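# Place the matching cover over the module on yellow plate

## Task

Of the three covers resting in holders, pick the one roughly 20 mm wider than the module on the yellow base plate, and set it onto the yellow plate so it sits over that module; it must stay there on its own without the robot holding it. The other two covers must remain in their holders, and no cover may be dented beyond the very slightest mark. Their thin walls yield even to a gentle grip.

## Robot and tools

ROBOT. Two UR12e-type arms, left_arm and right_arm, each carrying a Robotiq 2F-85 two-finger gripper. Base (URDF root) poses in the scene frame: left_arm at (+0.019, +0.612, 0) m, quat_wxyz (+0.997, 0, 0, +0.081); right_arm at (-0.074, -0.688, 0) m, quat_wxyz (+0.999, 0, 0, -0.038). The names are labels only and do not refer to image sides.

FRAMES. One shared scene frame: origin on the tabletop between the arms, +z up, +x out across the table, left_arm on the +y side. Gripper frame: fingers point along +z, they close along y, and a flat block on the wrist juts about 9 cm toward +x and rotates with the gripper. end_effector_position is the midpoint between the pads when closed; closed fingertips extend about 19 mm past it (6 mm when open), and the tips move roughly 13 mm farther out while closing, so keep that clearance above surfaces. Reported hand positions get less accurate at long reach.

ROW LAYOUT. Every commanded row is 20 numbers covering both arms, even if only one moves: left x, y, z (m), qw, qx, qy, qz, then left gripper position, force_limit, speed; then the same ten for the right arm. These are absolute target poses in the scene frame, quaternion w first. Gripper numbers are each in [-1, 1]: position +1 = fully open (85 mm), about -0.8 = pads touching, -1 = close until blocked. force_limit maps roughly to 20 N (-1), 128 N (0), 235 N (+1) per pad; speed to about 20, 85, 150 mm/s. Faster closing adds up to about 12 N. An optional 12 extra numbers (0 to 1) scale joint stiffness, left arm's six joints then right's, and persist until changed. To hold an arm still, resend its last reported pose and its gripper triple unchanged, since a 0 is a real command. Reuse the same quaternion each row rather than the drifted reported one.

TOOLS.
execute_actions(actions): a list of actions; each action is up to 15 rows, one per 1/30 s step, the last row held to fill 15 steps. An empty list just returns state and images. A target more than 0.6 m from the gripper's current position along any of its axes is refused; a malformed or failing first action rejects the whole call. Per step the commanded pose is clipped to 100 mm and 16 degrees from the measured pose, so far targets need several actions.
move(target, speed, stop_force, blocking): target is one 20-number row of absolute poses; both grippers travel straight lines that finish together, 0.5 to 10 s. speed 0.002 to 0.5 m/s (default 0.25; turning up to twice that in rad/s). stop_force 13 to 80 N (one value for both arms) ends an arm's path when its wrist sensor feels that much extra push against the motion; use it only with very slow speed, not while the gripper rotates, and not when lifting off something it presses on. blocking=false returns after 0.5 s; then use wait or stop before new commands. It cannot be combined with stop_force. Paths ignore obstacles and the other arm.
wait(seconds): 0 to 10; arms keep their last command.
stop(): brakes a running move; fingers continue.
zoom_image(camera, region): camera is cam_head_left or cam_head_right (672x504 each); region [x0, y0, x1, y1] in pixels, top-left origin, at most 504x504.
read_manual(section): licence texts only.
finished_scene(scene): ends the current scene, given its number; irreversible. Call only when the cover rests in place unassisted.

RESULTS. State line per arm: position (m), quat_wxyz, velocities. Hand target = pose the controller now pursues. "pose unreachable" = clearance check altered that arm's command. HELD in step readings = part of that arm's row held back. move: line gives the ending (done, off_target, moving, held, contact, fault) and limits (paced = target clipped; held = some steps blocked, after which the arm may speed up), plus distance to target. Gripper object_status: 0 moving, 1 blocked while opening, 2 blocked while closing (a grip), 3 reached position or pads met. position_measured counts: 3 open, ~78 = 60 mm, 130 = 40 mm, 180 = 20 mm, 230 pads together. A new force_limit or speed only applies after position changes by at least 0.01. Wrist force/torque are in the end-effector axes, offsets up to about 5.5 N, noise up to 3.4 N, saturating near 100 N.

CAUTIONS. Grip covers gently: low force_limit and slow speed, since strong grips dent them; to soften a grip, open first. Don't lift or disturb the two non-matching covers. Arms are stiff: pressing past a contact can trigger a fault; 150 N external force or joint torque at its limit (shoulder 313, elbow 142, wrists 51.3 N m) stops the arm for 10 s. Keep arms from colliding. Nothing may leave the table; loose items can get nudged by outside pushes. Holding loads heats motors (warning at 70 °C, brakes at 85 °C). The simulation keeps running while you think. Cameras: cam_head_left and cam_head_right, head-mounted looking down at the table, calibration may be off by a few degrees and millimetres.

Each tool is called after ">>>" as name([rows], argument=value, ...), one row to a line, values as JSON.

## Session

>>> execute_actions(actions=[])

Scene clock: 0.00 s.
left_arm: end_effector_position=(+0.6102, +0.0231, +0.3838) position_measured=3 object_status=3 end_effector_quat_wxyz=(+0.184, +0.717, +0.670, -0.063) end_effector_velocity=(+0.000, +0.000, -0.000) end_effector_angular_velocity=(-0.000, +0.001, +0.001) | right_arm: end_effector_position=(+0.5660, -0.0468, +0.1729) position_measured=3 object_status=3 end_effector_quat_wxyz=(-0.522, +0.804, -0.239, -0.158) end_effector_velocity=(+0.000, -0.000, -0.000) end_effector_angular_velocity=(+0.000, +0.001, -0.000)
Joint positions: left_arm=[-1.132 -1.479  1.799 -2.276 -1.638  0.655] | right_arm=[ 0.364 -1.04   2.04  -3.134 -0.5   -1.935]
Joint velocities: left_arm=[ 0.001  0.     0.    -0.001 -0.001 -0.001] | right_arm=[-0.001  0.001 -0.     0.001  0.001  0.   ]
Joint torques (N m, as the arm reports them, + toward a larger angle): no reading
Wrist force (N, on the end effector, along its own x y z axes, offset not removed): no reading
Wrist torque (N m, same axes, about the end effector's origin, offset not removed): no reading
Hand target (left_arm): +0.610, +0.023, +0.384; +0.184, +0.717, +0.670, -0.063
Hand target (right_arm): +0.566, -0.047, +0.173; -0.522, +0.804, -0.239, -0.158
Joint stiffness scale: left_arm=[1. 1. 1. 1. 1. 1.] | right_arm=[1. 1. 1. 1. 1. 1.]

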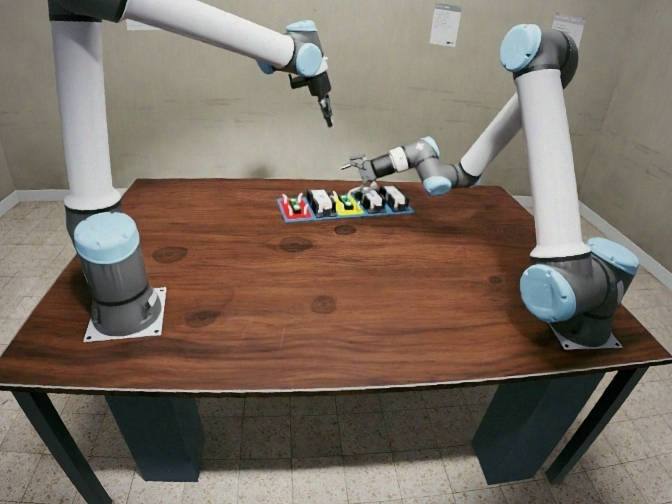

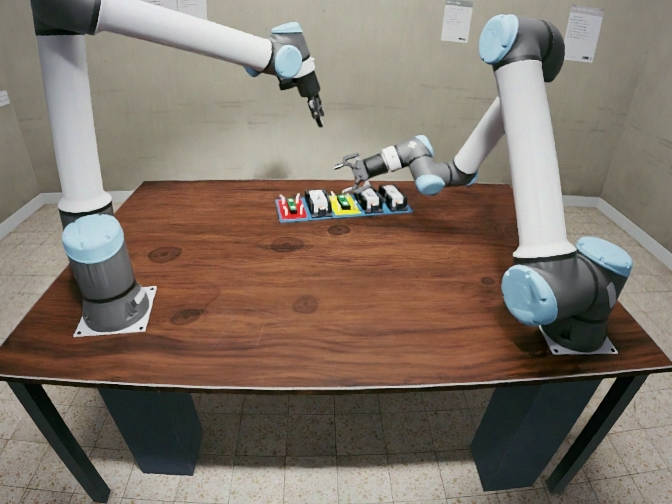

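>>> zoom_image(camera="cam_head_left", region=[270, 170, 420, 230])

>>> zoom_image(camera="cam_head_right", region=[270, 170, 420, 230])

Region (270, 170, 420, 230) of cam_head_left's 672x504 image, scaled by 3.360, with more detail than that image has; it fills the top 202 rows of this view, and the rest is white.

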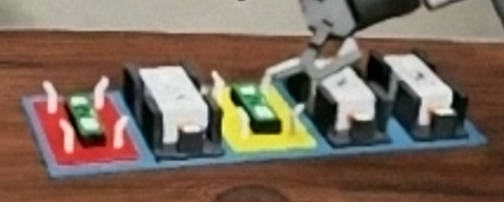

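Region (270, 170, 420, 230) of cam_head_right's 672x504 image, scaled by 3.360, with more detail than that image has; it fills the top 202 rows of this view, and the rest is white.

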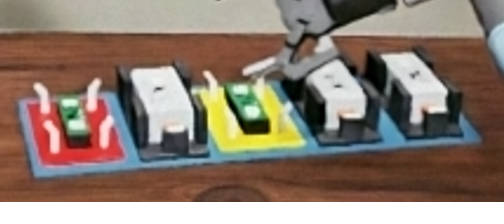

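>>> zoom_image(camera="cam_head_left", region=[272, 184, 322, 228])

>>> zoom_image(camera="cam_head_left", region=[302, 182, 342, 222])

>>> zoom_image(camera="cam_head_left", region=[328, 182, 368, 222])

>>> zoom_image(camera="cam_head_left", region=[354, 180, 394, 220])

>>> zoom_image(camera="cam_head_left", region=[378, 178, 418, 218])

Region (272, 184, 322, 228) of cam_head_left's 672x504 image, scaled by 10.080, with more detail than that image has; it fills the top 444 rows of this view, and the rest is white.

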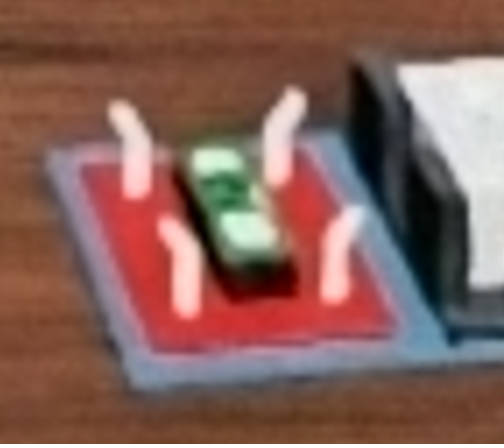

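Region (302, 182, 342, 222) of cam_head_left's 672x504 image, scaled by 12.600, with more detail than that image has.

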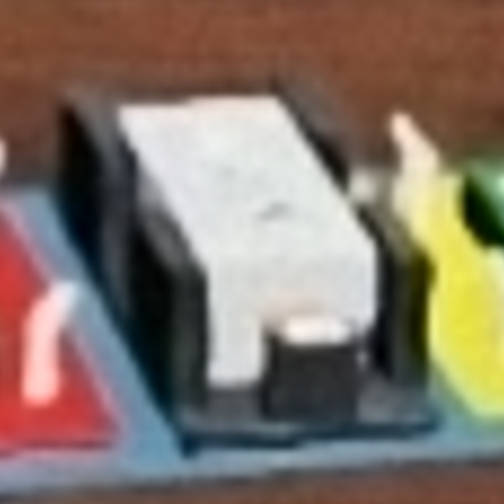

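Region (328, 182, 368, 222) of cam_head_left's 672x504 image, scaled by 12.600, with more detail than that image has.

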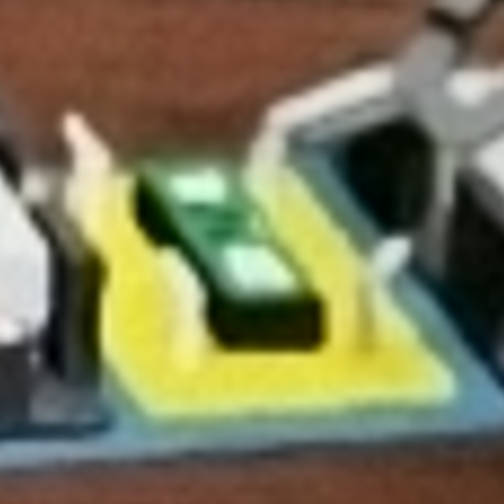

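Region (354, 180, 394, 220) of cam_head_left's 672x504 image, scaled by 12.600, with more detail than that image has.

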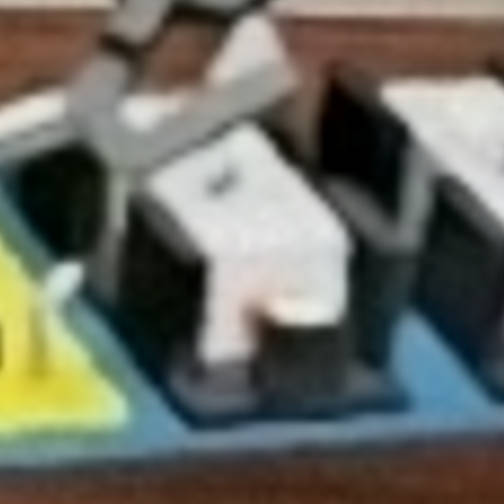

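Region (378, 178, 418, 218) of cam_head_left's 672x504 image, scaled by 12.600, with more detail than that image has.

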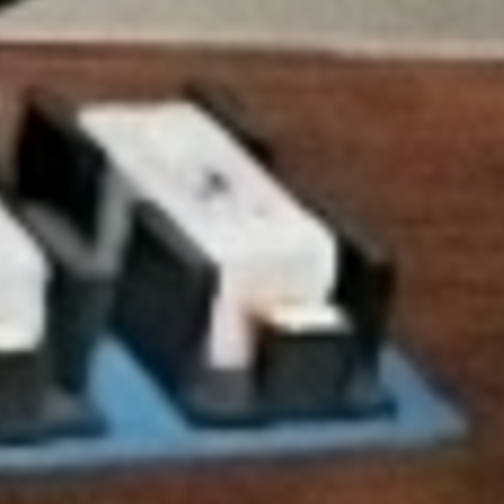

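>>> zoom_image(camera="cam_head_right", region=[298, 182, 338, 222])

>>> zoom_image(camera="cam_head_right", region=[324, 182, 364, 222])

>>> zoom_image(camera="cam_head_right", region=[272, 186, 312, 226])

>>> zoom_image(camera="cam_head_right", region=[376, 178, 416, 218])

Region (298, 182, 338, 222) of cam_head_right's 672x504 image, scaled by 12.600, with more detail than that image has.

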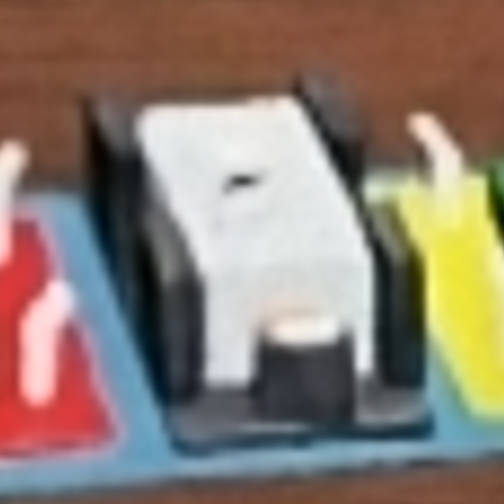

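Region (324, 182, 364, 222) of cam_head_right's 672x504 image, scaled by 12.600, with more detail than that image has.

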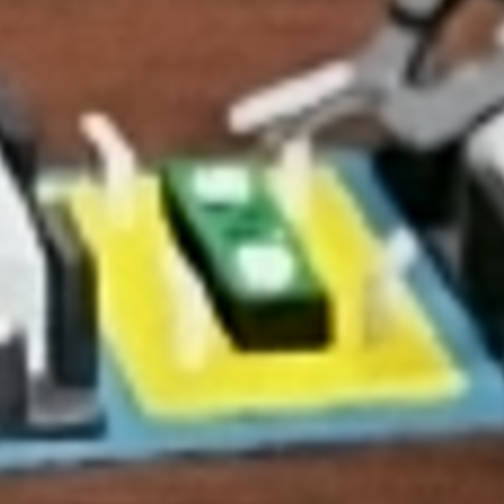

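Region (272, 186, 312, 226) of cam_head_right's 672x504 image, scaled by 12.600, with more detail than that image has.

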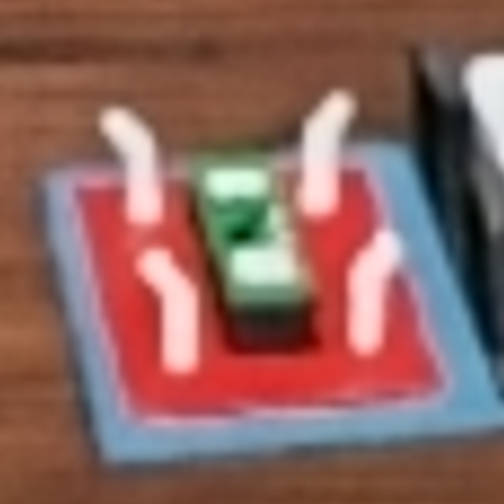

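Region (376, 178, 416, 218) of cam_head_right's 672x504 image, scaled by 12.600, with more detail than that image has.

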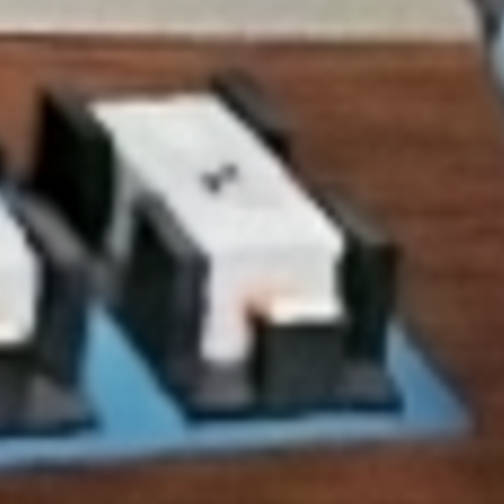

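>>> move(target=[0.40,0.42,0.40,0.184,0.717,0.670,-0.063,1,-1,0,0.675,0.031,0.105,0,0.996,0.089,0,0.7,-1,0], speed=0.35)

>>> zoom_image(camera="cam_head_left", region=[298, 168, 348, 222])

>>> zoom_image(camera="cam_head_right", region=[293, 168, 343, 222])

Scene clock: 16.10 s.
left_arm: end_effector_position=(+0.4009, +0.4182, +0.4024) position_measured=3 object_status=3 end_effector_quat_wxyz=(+0.185, +0.717, +0.669, -0.063) end_effector_velocity=(-0.001, +0.001, -0.001) end_effector_angular_velocity=(+0.003, +0.002, +0.000) | right_arm: end_effector_position=(+0.6733, +0.0305, +0.1051) position_measured=41 object_status=3 end_effector_quat_wxyz=(-0.001, +0.996, +0.088, -0.001) end_effector_velocity=(+0.001, -0.002, -0.000) end_effector_angular_velocity=(-0.005, +0.000, -0.000)
Joint positions: left_arm=[-0.953 -2.243  2.294 -1.992 -1.704  0.823] | right_arm=[ 0.672 -0.881  1.34  -2.029 -1.568 -2.722]
Joint velocities: left_arm=[ 0.001 -0.001  0.001  0.004  0.001  0.001] | right_arm=[-0.001  0.    -0.001  0.004 -0.004 -0.   ]
Joint torques (N m, as the arm reports them, + toward a larger angle): left_arm=[  0.34  -0.2  -49.33  -4.87  -1.17   0.47] | right_arm=[ -2.5  -98.01 -50.56  -4.49  -0.13  -0.94]
Wrist force (N, on the end effector, along its own x y z axes, offset not removed): left_arm=[-1.7 -1.3 -0.5] | right_arm=[-1.7 -1.1 1.0]
Wrist torque (N m, same axes, about the end effector's origin, offset not removed): left_arm=[-0.32 0.28 0.14] | right_arm=[-0.03 0.35 0.16]
Hand target (left_arm): +0.400, +0.420, +0.400; +0.184, +0.717, +0.670, -0.063
Hand target (right_arm): +0.675, +0.031, +0.105; -0.000, +0.996, +0.089, -0.001
Off the commanded pose (left_arm): 0.003 m, 0 deg.
Off the commanded pose (right_arm): 0.002 m, 0 deg.
Joint stiffness scale: left_arm=[1. 1. 1. 1. 1. 1.] | right_arm=[1. 1. 1. 1. 1. 1.]
move: done

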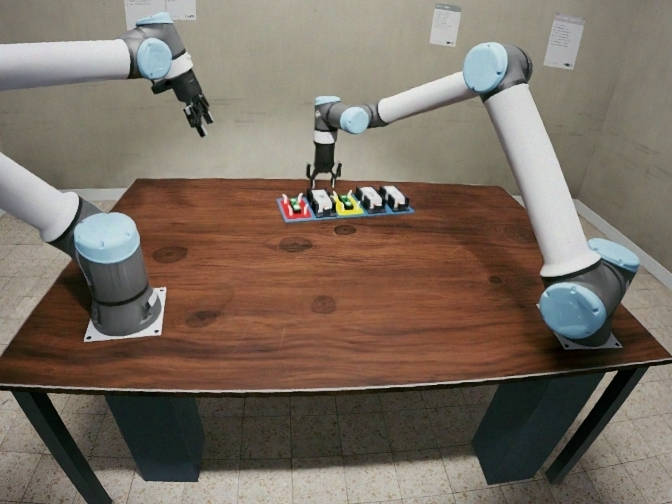

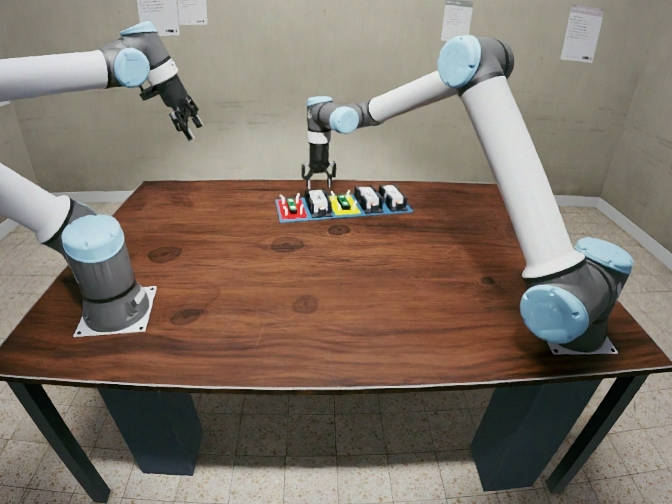

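Region (298, 168, 348, 222) of cam_head_left's 672x504 image, scaled by 9.333, with more detail than that image has; it fills the left 467 columns of this view, and the rest is white.

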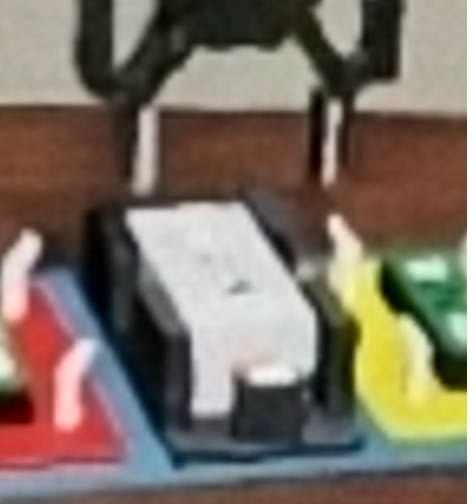

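Region (293, 168, 343, 222) of cam_head_right's 672x504 image, scaled by 9.333, with more detail than that image has; it fills the left 467 columns of this view, and the rest is white.

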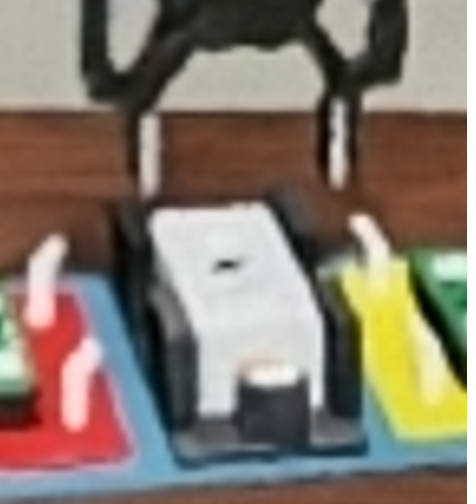

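>>> move(target=[0.4009,0.4182,0.4024,0.185,0.717,0.669,-0.063,1,-1,0,0.6757,0.0308,0.067,0,0.996,0.089,0,0.7,-1,0], speed=0.1)

>>> zoom_image(camera="cam_head_left", region=[302, 180, 342, 220])

>>> zoom_image(camera="cam_head_right", region=[298, 180, 338, 220])

Scene clock: 18.97 s.
left_arm: end_effector_position=(+0.4007, +0.4183, +0.4025) position_measured=3 object_status=3 end_effector_quat_wxyz=(+0.185, +0.717, +0.669, -0.063) end_effector_velocity=(+0.000, -0.000, +0.002) end_effector_angular_velocity=(-0.003, -0.003, -0.000) | right_arm: end_effector_position=(+0.6757, +0.0316, +0.0675) position_measured=41 object_status=3 end_effector_quat_wxyz=(-0.000, +0.996, +0.089, -0.000) end_effector_velocity=(+0.004, +0.001, +0.001) end_effector_angular_velocity=(+0.006, -0.008, -0.001)
Joint positions: left_arm=[-0.953 -2.244  2.294 -1.992 -1.704  0.824] | right_arm=[ 0.672 -0.848  1.356 -2.078 -1.57  -2.723]
Joint velocities: left_arm=[ 0.    -0.002 -0.001 -0.001 -0.     0.001] | right_arm=[-0.001  0.    -0.001 -0.01   0.    -0.   ]
Joint torques (N m, as the arm reports them, + toward a larger angle): left_arm=[ -0.21   5.73 -52.78  -6.22  -0.83   1.05] | right_arm=[  -2.85 -107.07  -43.29   -5.7    -0.71   -0.79]
Wrist force (N, on the end effector, along its own x y z axes, offset not removed): left_arm=[-4.5 0.7 -0.8] | right_arm=[-1.3 -2.2 -0.5]
Wrist torque (N m, same axes, about the end effector's origin, offset not removed): left_arm=[0.13 0.69 0.13] | right_arm=[-0.27 0.27 0.07]
Hand target (left_arm): +0.401, +0.418, +0.402; +0.185, +0.717, +0.669, -0.063
Hand target (right_arm): +0.676, +0.031, +0.067; +0.000, +0.996, +0.089, -0.000
Off the commanded pose (left_arm): 0.000 m, 0 deg.
Off the commanded pose (right_arm): 0.001 m, 0 deg.
Joint stiffness scale: left_arm=[1. 1. 1. 1. 1. 1.] | right_arm=[1. 1. 1. 1. 1. 1.]
move: done

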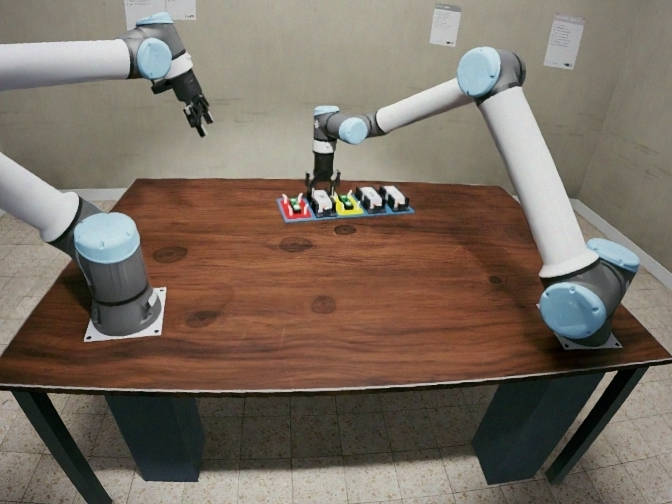

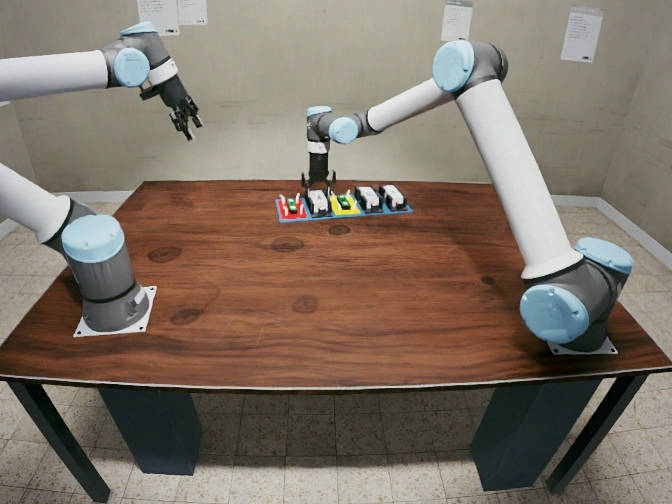

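Region (302, 180, 342, 220) of cam_head_left's 672x504 image, scaled by 12.600, with more detail than that image has.

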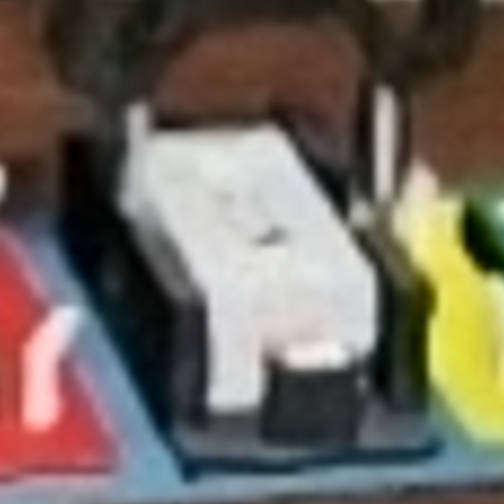

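Region (298, 180, 338, 220) of cam_head_right's 672x504 image, scaled by 12.600, with more detail than that image has.

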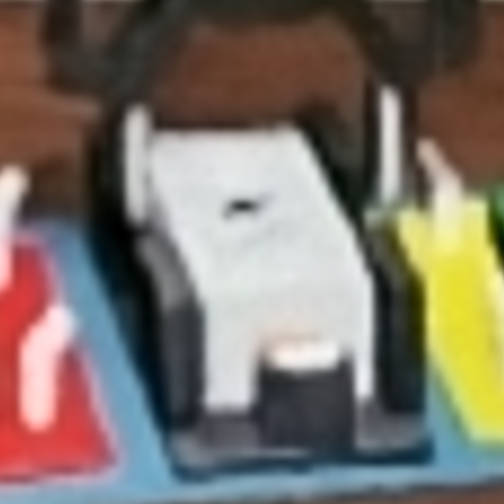

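>>> move(target=[0.4007,0.4183,0.4025,0.185,0.717,0.669,-0.063,1,-1,0,0.6750,0.0345,0.0345,0,0.996,0.089,0,0.5,-1,0], speed=0.07, stop_force=15)

Scene clock: 20.57 s.
left_arm: end_effector_position=(+0.4007, +0.4183, +0.4025) position_measured=3 object_status=3 end_effector_quat_wxyz=(+0.185, +0.717, +0.669, -0.063) end_effector_velocity=(-0.000, -0.000, +0.001) end_effector_angular_velocity=(-0.002, +0.000, -0.001) | right_arm: end_effector_position=(+0.6772, +0.0337, +0.0360) position_measured=66 object_status=3 end_effector_quat_wxyz=(-0.001, +0.996, +0.088, +0.000) end_effector_velocity=(+0.002, +0.002, +0.002) end_effector_angular_velocity=(+0.004, -0.008, +0.000)
Joint positions: left_arm=[-0.953 -2.244  2.294 -1.992 -1.704  0.824] | right_arm=[ 0.673 -0.818  1.366 -2.119 -1.57  -2.721]
Joint velocities: left_arm=[ 0.    -0.001 -0.     0.    -0.002  0.   ] | right_arm=[ 0.    -0.    -0.001 -0.008 -0.001  0.   ]
Joint torques (N m, as the arm reports them, + toward a larger angle): left_arm=[ -1.21   5.81 -53.06  -5.77  -0.96   0.36] | right_arm=[  -0.64 -105.72  -42.94   -5.95   -0.37    0.68]
Wrist force (N, on the end effector, along its own x y z axes, offset not removed): left_arm=[-1.9 -0.6 1.9] | right_arm=[-2.4 -2.1 1.8]
Wrist torque (N m, same axes, about the end effector's origin, offset not removed): left_arm=[-0.12 0.32 0.12] | right_arm=[-0.21 0.52 0.07]
Hand target (left_arm): +0.401, +0.418, +0.402; +0.185, +0.717, +0.669, -0.063
Hand target (right_arm): +0.675, +0.035, +0.035; +0.000, +0.996, +0.089, -0.000
Off the commanded pose (left_arm): 0.000 m, 0 deg.
Off the commanded pose (right_arm): 0.003 m, 0 deg.
Joint stiffness scale: left_arm=[1. 1. 1. 1. 1. 1.] | right_arm=[1. 1. 1. 1. 1. 1.]
move: done

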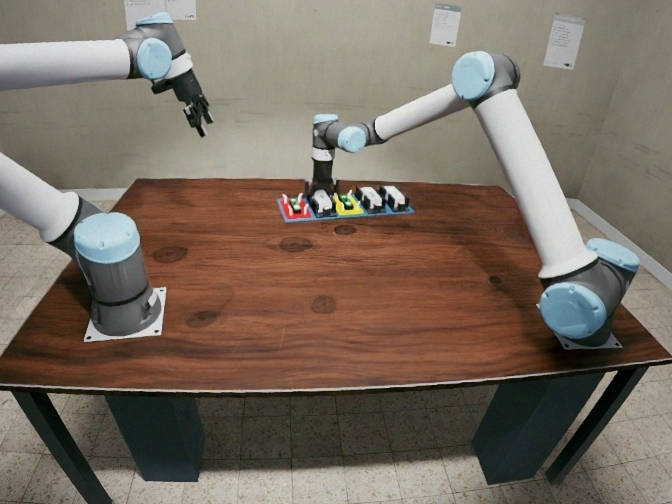

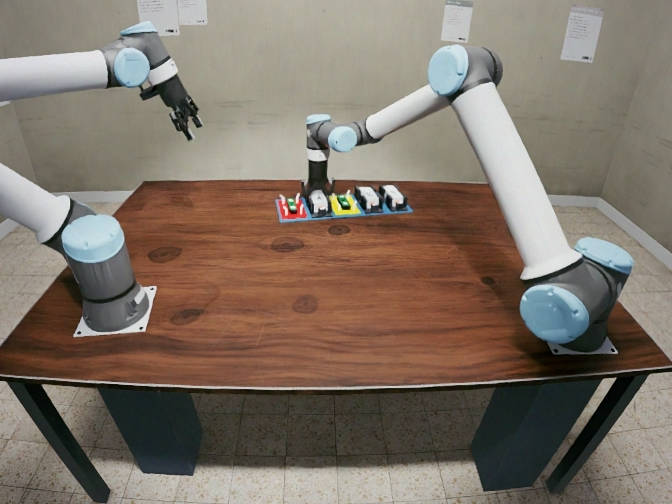

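>>> execute_actions(actions=[])

Scene clock: 21.77 s.
left_arm: end_effector_position=(+0.4007, +0.4183, +0.4025) position_measured=3 object_status=3 end_effector_quat_wxyz=(+0.185, +0.717, +0.669, -0.063) end_effector_velocity=(+0.000, -0.000, +0.000) end_effector_angular_velocity=(-0.000, +0.001, +0.001) | right_arm: end_effector_position=(+0.6774, +0.0339, +0.0361) position_measured=66 object_status=3 end_effector_quat_wxyz=(-0.001, +0.996, +0.088, +0.001) end_effector_velocity=(-0.000, +0.000, -0.000) end_effector_angular_velocity=(-0.000, +0.000, +0.000)
Joint positions: left_arm=[-0.953 -2.244  2.294 -1.992 -1.704  0.824] | right_arm=[ 0.673 -0.818  1.366 -2.12  -1.57  -2.721]
Joint velocities: left_arm=[-0.     0.001 -0.001  0.    -0.    -0.001] | right_arm=[ 0. -0.  0.  0. -0. -0.]
Joint torques (N m, as the arm reports them, + toward a larger angle): left_arm=[ -1.18   5.88 -53.53  -5.81  -0.92   0.57] | right_arm=[  -1.3  -105.57  -40.82   -5.38   -0.43    0.58]
Wrist force (N, on the end effector, along its own x y z axes, offset not removed): left_arm=[-6.0 -1.6 1.2] | right_arm=[-0.8 -0.8 2.8]
Wrist torque (N m, same axes, about the end effector's origin, offset not removed): left_arm=[-0.36 1.07 0.19] | right_arm=[0.04 0.20 0.15]
Hand target (left_arm): +0.401, +0.418, +0.402; +0.185, +0.717, +0.669, -0.063
Hand target (right_arm): +0.675, +0.035, +0.035; +0.000, +0.996, +0.089, -0.000
Off the commanded pose (left_arm): 0.000 m, 0 deg.
Off the commanded pose (right_arm): 0.003 m, 0 deg.
Joint stiffness scale: left_arm=[1. 1. 1. 1. 1. 1.] | right_arm=[1. 1. 1. 1. 1. 1.]

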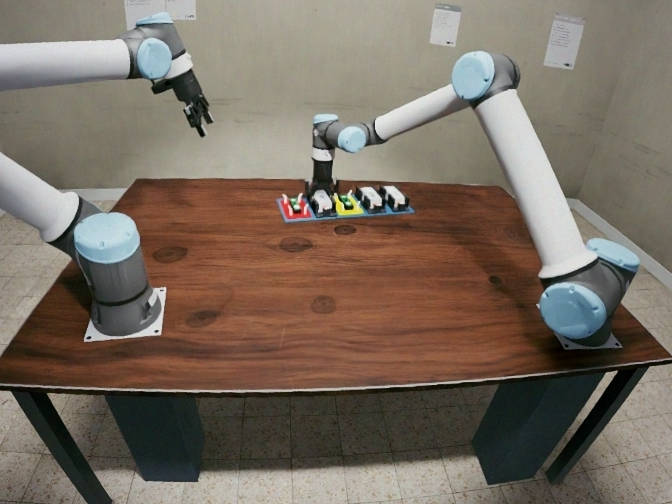

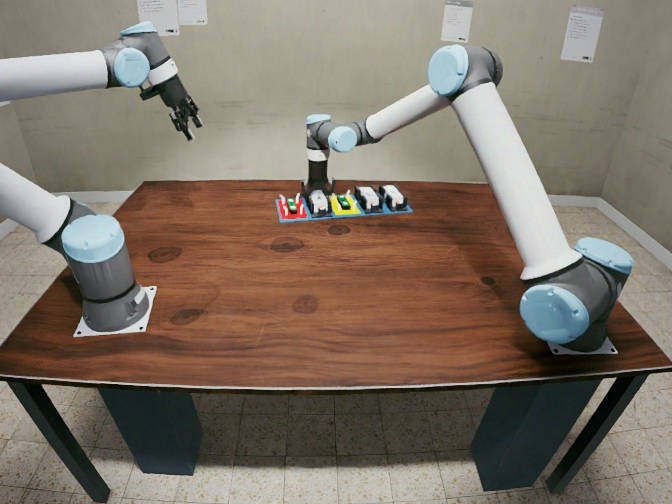

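>>> zoom_image(camera="cam_head_right", region=[298, 180, 338, 220])

>>> zoom_image(camera="cam_head_left", region=[302, 180, 342, 220])

Region (298, 180, 338, 220) of cam_head_right's 672x504 image, scaled by 12.600, with more detail than that image has.

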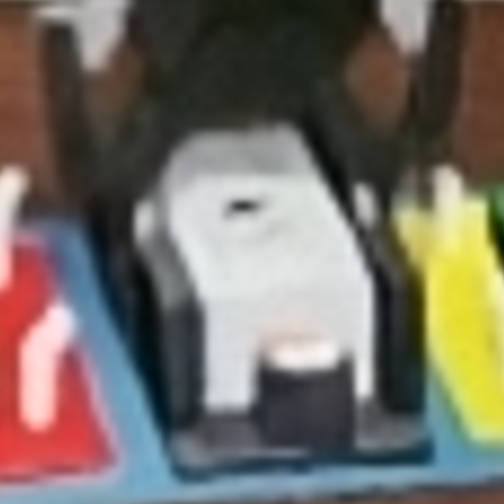

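Region (302, 180, 342, 220) of cam_head_left's 672x504 image, scaled by 12.600, with more detail than that image has.

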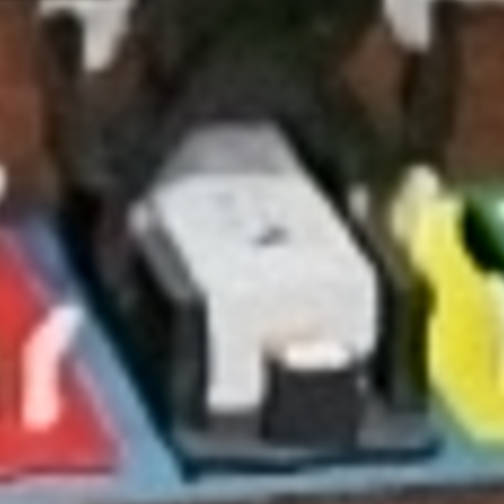

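>>> execute_actions([
  [[0.4007,0.4183,0.4025,0.185,0.717,0.669,-0.063,1,-1,0,0.6750,0.0345,0.0345,0,0.996,0.089,0,-1,-1,-1]],
  [[0.4007,0.4183,0.4025,0.185,0.717,0.669,-0.063,1,-1,0,0.6750,0.0345,0.0345,0,0.996,0.089,0,-1,-1,-1]],
])

Scene clock: 23.43 s.
left_arm: end_effector_position=(+0.4007, +0.4183, +0.4025) position_measured=3 object_status=3 end_effector_quat_wxyz=(+0.185, +0.717, +0.669, -0.063) end_effector_velocity=(+0.000, -0.000, +0.000) end_effector_angular_velocity=(-0.000, +0.001, -0.000) | right_arm: end_effector_position=(+0.6779, +0.0331, +0.0363) position_measured=99 object_status=2 end_effector_quat_wxyz=(+0.000, +0.996, +0.088, +0.001) end_effector_velocity=(+0.000, -0.000, -0.001) end_effector_angular_velocity=(-0.000, +0.001, -0.000)
Joint positions: left_arm=[-0.953 -2.244  2.294 -1.992 -1.704  0.824] | right_arm=[ 0.673 -0.819  1.366 -2.12  -1.573 -2.721]
Joint velocities: left_arm=[ 0.001  0.001 -0.001  0.001 -0.001  0.   ] | right_arm=[-0.     0.001 -0.001  0.     0.    -0.   ]
Joint torques (N m, as the arm reports them, + toward a larger angle): left_arm=[ -0.1    3.08 -53.08  -5.88  -0.95   0.75] | right_arm=[   2.22 -104.58  -42.09   -6.27    0.86    0.3 ]
Wrist force (N, on the end effector, along its own x y z axes, offset not removed): left_arm=[-4.2 -0.5 0.4] | right_arm=[-2.8 3.0 -1.2]
Wrist torque (N m, same axes, about the end effector's origin, offset not removed): left_arm=[-0.02 0.72 0.18] | right_arm=[-0.25 0.31 -0.11]
Hand target (left_arm): +0.401, +0.418, +0.402; +0.185, +0.717, +0.669, -0.063
Hand target (right_arm): +0.675, +0.034, +0.035; +0.000, +0.996, +0.089, -0.000
Off the commanded pose (left_arm): 0.000 m, 0 deg.
Off the commanded pose (right_arm): 0.004 m, 0 deg.
Joint stiffness scale: left_arm=[1. 1. 1. 1. 1. 1.] | right_arm=[1. 1. 1. 1. 1. 1.]
Step readings (end_effector_position; steps 1 to 15: 1st action; 16 to 30: 2nd action):
0: left_arm (+0.4007, +0.4183, +0.4025) | right_arm (+0.6774, +0.0339, +0.0361)
1: left_arm (+0.4007, +0.4183, +0.4025) | right_arm (+0.6774, +0.0339, +0.0361)
2: left_arm (+0.4007, +0.4183, +0.4025) | right_arm (+0.6774, +0.0339, +0.0361)
4: left_arm (+0.4007, +0.4183, +0.4025) | right_arm (+0.6774, +0.0339, +0.0361)
8: left_arm (+0.4007, +0.4183, +0.4025) | right_arm (+0.6774, +0.0339, +0.0361)
15: left_arm (+0.4007, +0.4183, +0.4025) | right_arm (+0.6774, +0.0339, +0.0361)
16: left_arm (+0.4007, +0.4183, +0.4025) | right_arm (+0.6775, +0.0337, +0.0361)
17: left_arm (+0.4007, +0.4183, +0.4025) | right_arm (+0.6776, +0.0335, +0.0361)
19: left_arm (+0.4007, +0.4183, +0.4025) | right_arm (+0.6779, +0.0331, +0.0361)
23: left_arm (+0.4007, +0.4183, +0.4025) | right_arm (+0.6779, +0.0331, +0.0363)
30: end_effector_position above

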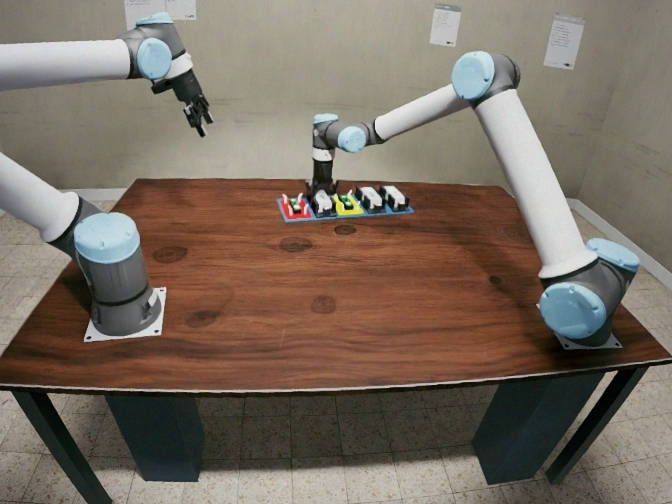

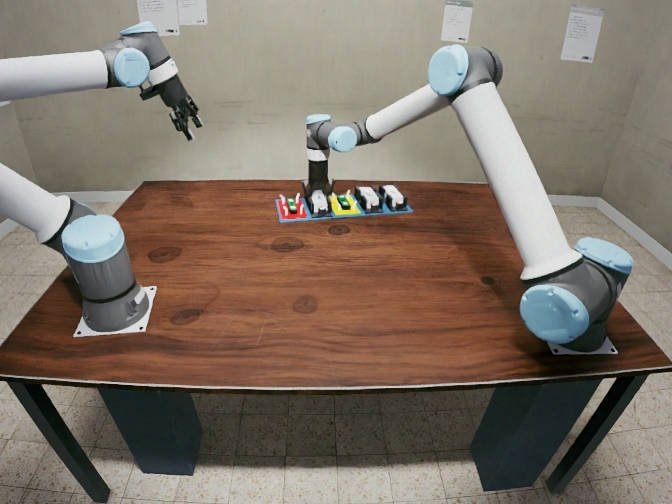

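>>> execute_actions([
  [[0.4007,0.4183,0.4025,0.185,0.717,0.669,-0.063,1,-1,0,0.6756,0.0339,0.0348,0,0.996,0.089,0,-1,-1,-1],[0.4007,0.4183,0.4025,0.185,0.717,0.669,-0.063,1,-1,0,0.6762,0.0333,0.0351,0,0.996,0.089,0,-1,-1,-1],[0.4007,0.4183,0.4025,0.185,0.717,0.669,-0.063,1,-1,0,0.6768,0.0327,0.0354,0,0.996,0.089,0,-1,-1,-1],[0.4007,0.4183,0.4025,0.185,0.717,0.669,-0.063,1,-1,0,0.6774,0.0322,0.0357,0,0.996,0.089,0,-1,-1,-1],[0.4007,0.4183,0.4025,0.185,0.717,0.669,-0.063,1,-1,0,0.6780,0.0317,0.0360,0,0.996,0.089,0,-1,-1,-1],[0.4007,0.4183,0.4025,0.185,0.717,0.669,-0.063,1,-1,0,0.6784,0.0313,0.0363,0,0.996,0.089,0,-1,-1,-1]],
])

>>> zoom_image(camera="cam_head_right", region=[298, 180, 338, 220])

>>> zoom_image(camera="cam_head_left", region=[302, 180, 342, 220])

Scene clock: 24.90 s.
left_arm: end_effector_position=(+0.4007, +0.4183, +0.4025) position_measured=3 object_status=3 end_effector_quat_wxyz=(+0.185, +0.717, +0.669, -0.063) end_effector_velocity=(-0.000, +0.000, -0.001) end_effector_angular_velocity=(+0.000, -0.000, -0.002) | right_arm: end_effector_position=(+0.6779, +0.0329, +0.0363) position_measured=99 object_status=2 end_effector_quat_wxyz=(+0.000, +0.996, +0.089, +0.001) end_effector_velocity=(-0.000, -0.000, -0.000) end_effector_angular_velocity=(-0.000, +0.001, +0.003)
Joint positions: left_arm=[-0.953 -2.244  2.294 -1.992 -1.704  0.824] | right_arm=[ 0.673 -0.819  1.366 -2.119 -1.572 -2.723]
Joint velocities: left_arm=[ 0.    -0.001  0.003 -0.002 -0.     0.002] | right_arm=[-0.     0.    -0.     0.001  0.    -0.004]
Joint torques (N m, as the arm reports them, + toward a larger angle): left_arm=[ -0.08   4.91 -53.36  -5.7   -0.93   0.51] | right_arm=[  -4.51 -105.63  -43.07   -4.68   -0.04   -2.18]
Wrist force (N, on the end effector, along its own x y z axes, offset not removed): left_arm=[-1.2 0.3 -0.9] | right_arm=[-2.1 -2.8 -1.6]
Wrist torque (N m, same axes, about the end effector's origin, offset not removed): left_arm=[0.02 0.09 0.12] | right_arm=[-0.52 0.36 0.01]
Hand target (left_arm): +0.401, +0.418, +0.402; +0.185, +0.717, +0.669, -0.063
Hand target (right_arm): +0.678, +0.031, +0.036; +0.000, +0.996, +0.089, +0.000
Off the commanded pose (left_arm): 0.000 m, 0 deg.
Off the commanded pose (right_arm): 0.002 m, 0 deg.
Joint stiffness scale: left_arm=[1. 1. 1. 1. 1. 1.] | right_arm=[1. 1. 1. 1. 1. 1.]
Step readings (end_effector_position):
0: left_arm (+0.4007, +0.4183, +0.4025) | right_arm (+0.6779, +0.0331, +0.0363)
1: left_arm (+0.4007, +0.4183, +0.4025) | right_arm (+0.6779, +0.0331, +0.0363)
2: left_arm (+0.4007, +0.4183, +0.4025) | right_arm (+0.6779, +0.0331, +0.0363)
4: left_arm (+0.4007, +0.4183, +0.4025) | right_arm (+0.6779, +0.0331, +0.0363)
8: left_arm (+0.4007, +0.4183, +0.4025) | right_arm (+0.6779, +0.0330, +0.0363)
15: end_effector_position above

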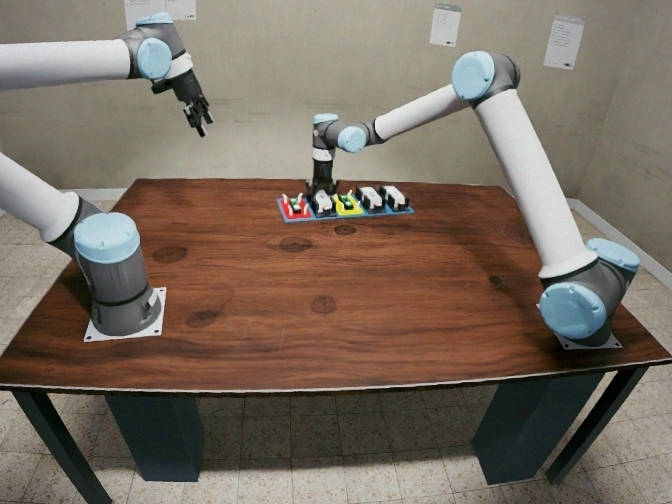

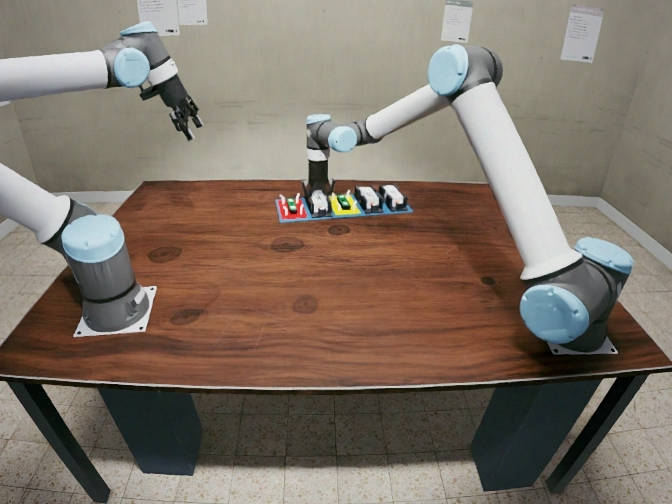

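Region (298, 180, 338, 220) of cam_head_right's 672x504 image, scaled by 12.600, with more detail than that image has.

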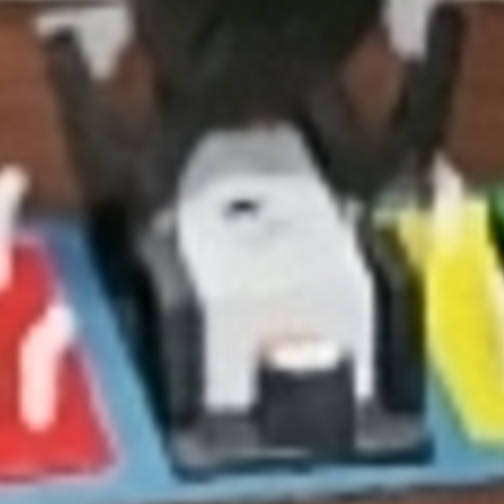

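Region (302, 180, 342, 220) of cam_head_left's 672x504 image, scaled by 12.600, with more detail than that image has.

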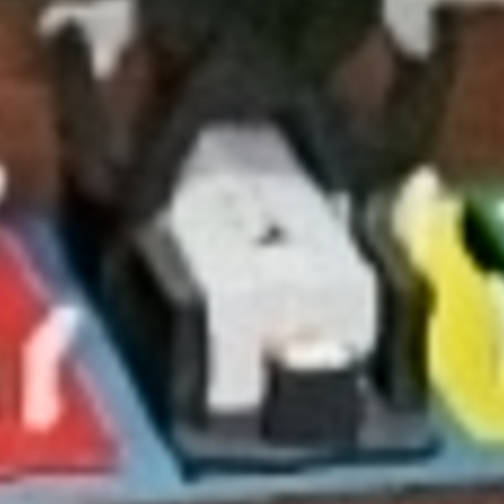

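>>> execute_actions([
  [[0.4007,0.4183,0.4025,0.185,0.717,0.669,-0.063,1,-1,0,0.6784,0.0313,0.0363,0,0.996,0.089,0,-0.98,-0.9,-1]],
])

Scene clock: 26.20 s.
left_arm: end_effector_position=(+0.4007, +0.4183, +0.4025) position_measured=3 object_status=3 end_effector_quat_wxyz=(+0.185, +0.717, +0.669, -0.063) end_effector_velocity=(+0.000, +0.000, -0.000) end_effector_angular_velocity=(+0.000, +0.000, +0.001) | right_arm: end_effector_position=(+0.6779, +0.0329, +0.0365) position_measured=102 object_status=2 end_effector_quat_wxyz=(+0.000, +0.996, +0.090, +0.001) end_effector_velocity=(-0.000, -0.000, -0.001) end_effector_angular_velocity=(-0.000, +0.002, -0.000)
Joint positions: left_arm=[-0.953 -2.244  2.294 -1.992 -1.704  0.824] | right_arm=[ 0.673 -0.819  1.366 -2.119 -1.572 -2.724]
Joint velocities: left_arm=[ 0.     0.     0.    -0.     0.    -0.001] | right_arm=[-0.     0.001  0.     0.     0.001 -0.   ]
Joint torques (N m, as the arm reports them, + toward a larger angle): left_arm=[ -0.49   5.44 -52.78  -5.74  -1.23   0.91] | right_arm=[  -5.04 -105.41  -43.1    -4.78    0.96   -0.5 ]
Wrist force (N, on the end effector, along its own x y z axes, offset not removed): left_arm=[-3.9 1.7 0.0] | right_arm=[-2.4 -0.8 -2.0]
Wrist torque (N m, same axes, about the end effector's origin, offset not removed): left_arm=[0.31 0.62 0.08] | right_arm=[-0.10 0.43 0.02]
Hand target (left_arm): +0.401, +0.418, +0.402; +0.185, +0.717, +0.669, -0.063
Hand target (right_arm): +0.678, +0.031, +0.036; +0.000, +0.996, +0.089, +0.000
Off the commanded pose (left_arm): 0.000 m, 0 deg.
Off the commanded pose (right_arm): 0.002 m, 0 deg.
Joint stiffness scale: left_arm=[1. 1. 1. 1. 1. 1.] | right_arm=[1. 1. 1. 1. 1. 1.]
Step readings (end_effector_position):
0: left_arm (+0.4007, +0.4183, +0.4025) | right_arm (+0.6779, +0.0329, +0.0363)
1: left_arm (+0.4007, +0.4183, +0.4025) | right_arm (+0.6779, +0.0329, +0.0363)
2: left_arm (+0.4007, +0.4183, +0.4025) | right_arm (+0.6779, +0.0329, +0.0363)
4: left_arm (+0.4007, +0.4183, +0.4025) | right_arm (+0.6779, +0.0329, +0.0365)
8: left_arm (+0.4007, +0.4183, +0.4025) | right_arm (+0.6779, +0.0329, +0.0365)
15: end_effector_position above

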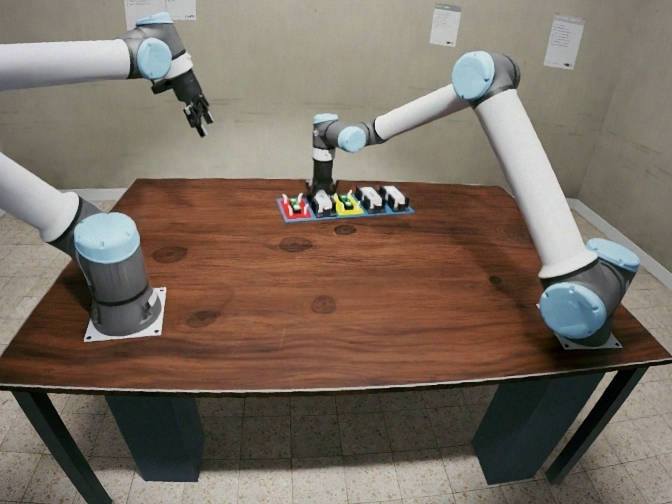

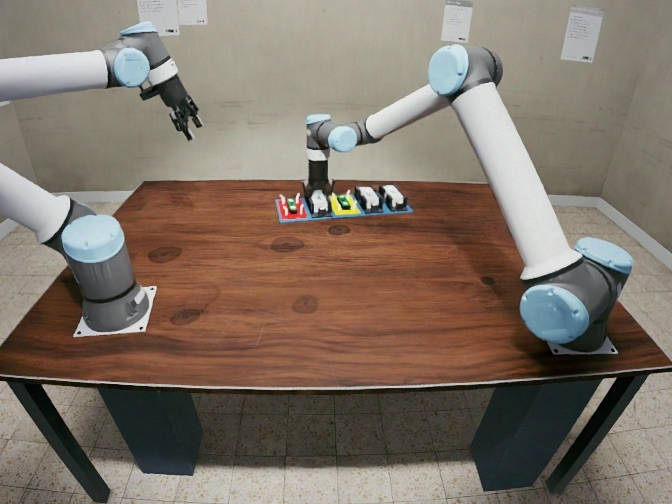

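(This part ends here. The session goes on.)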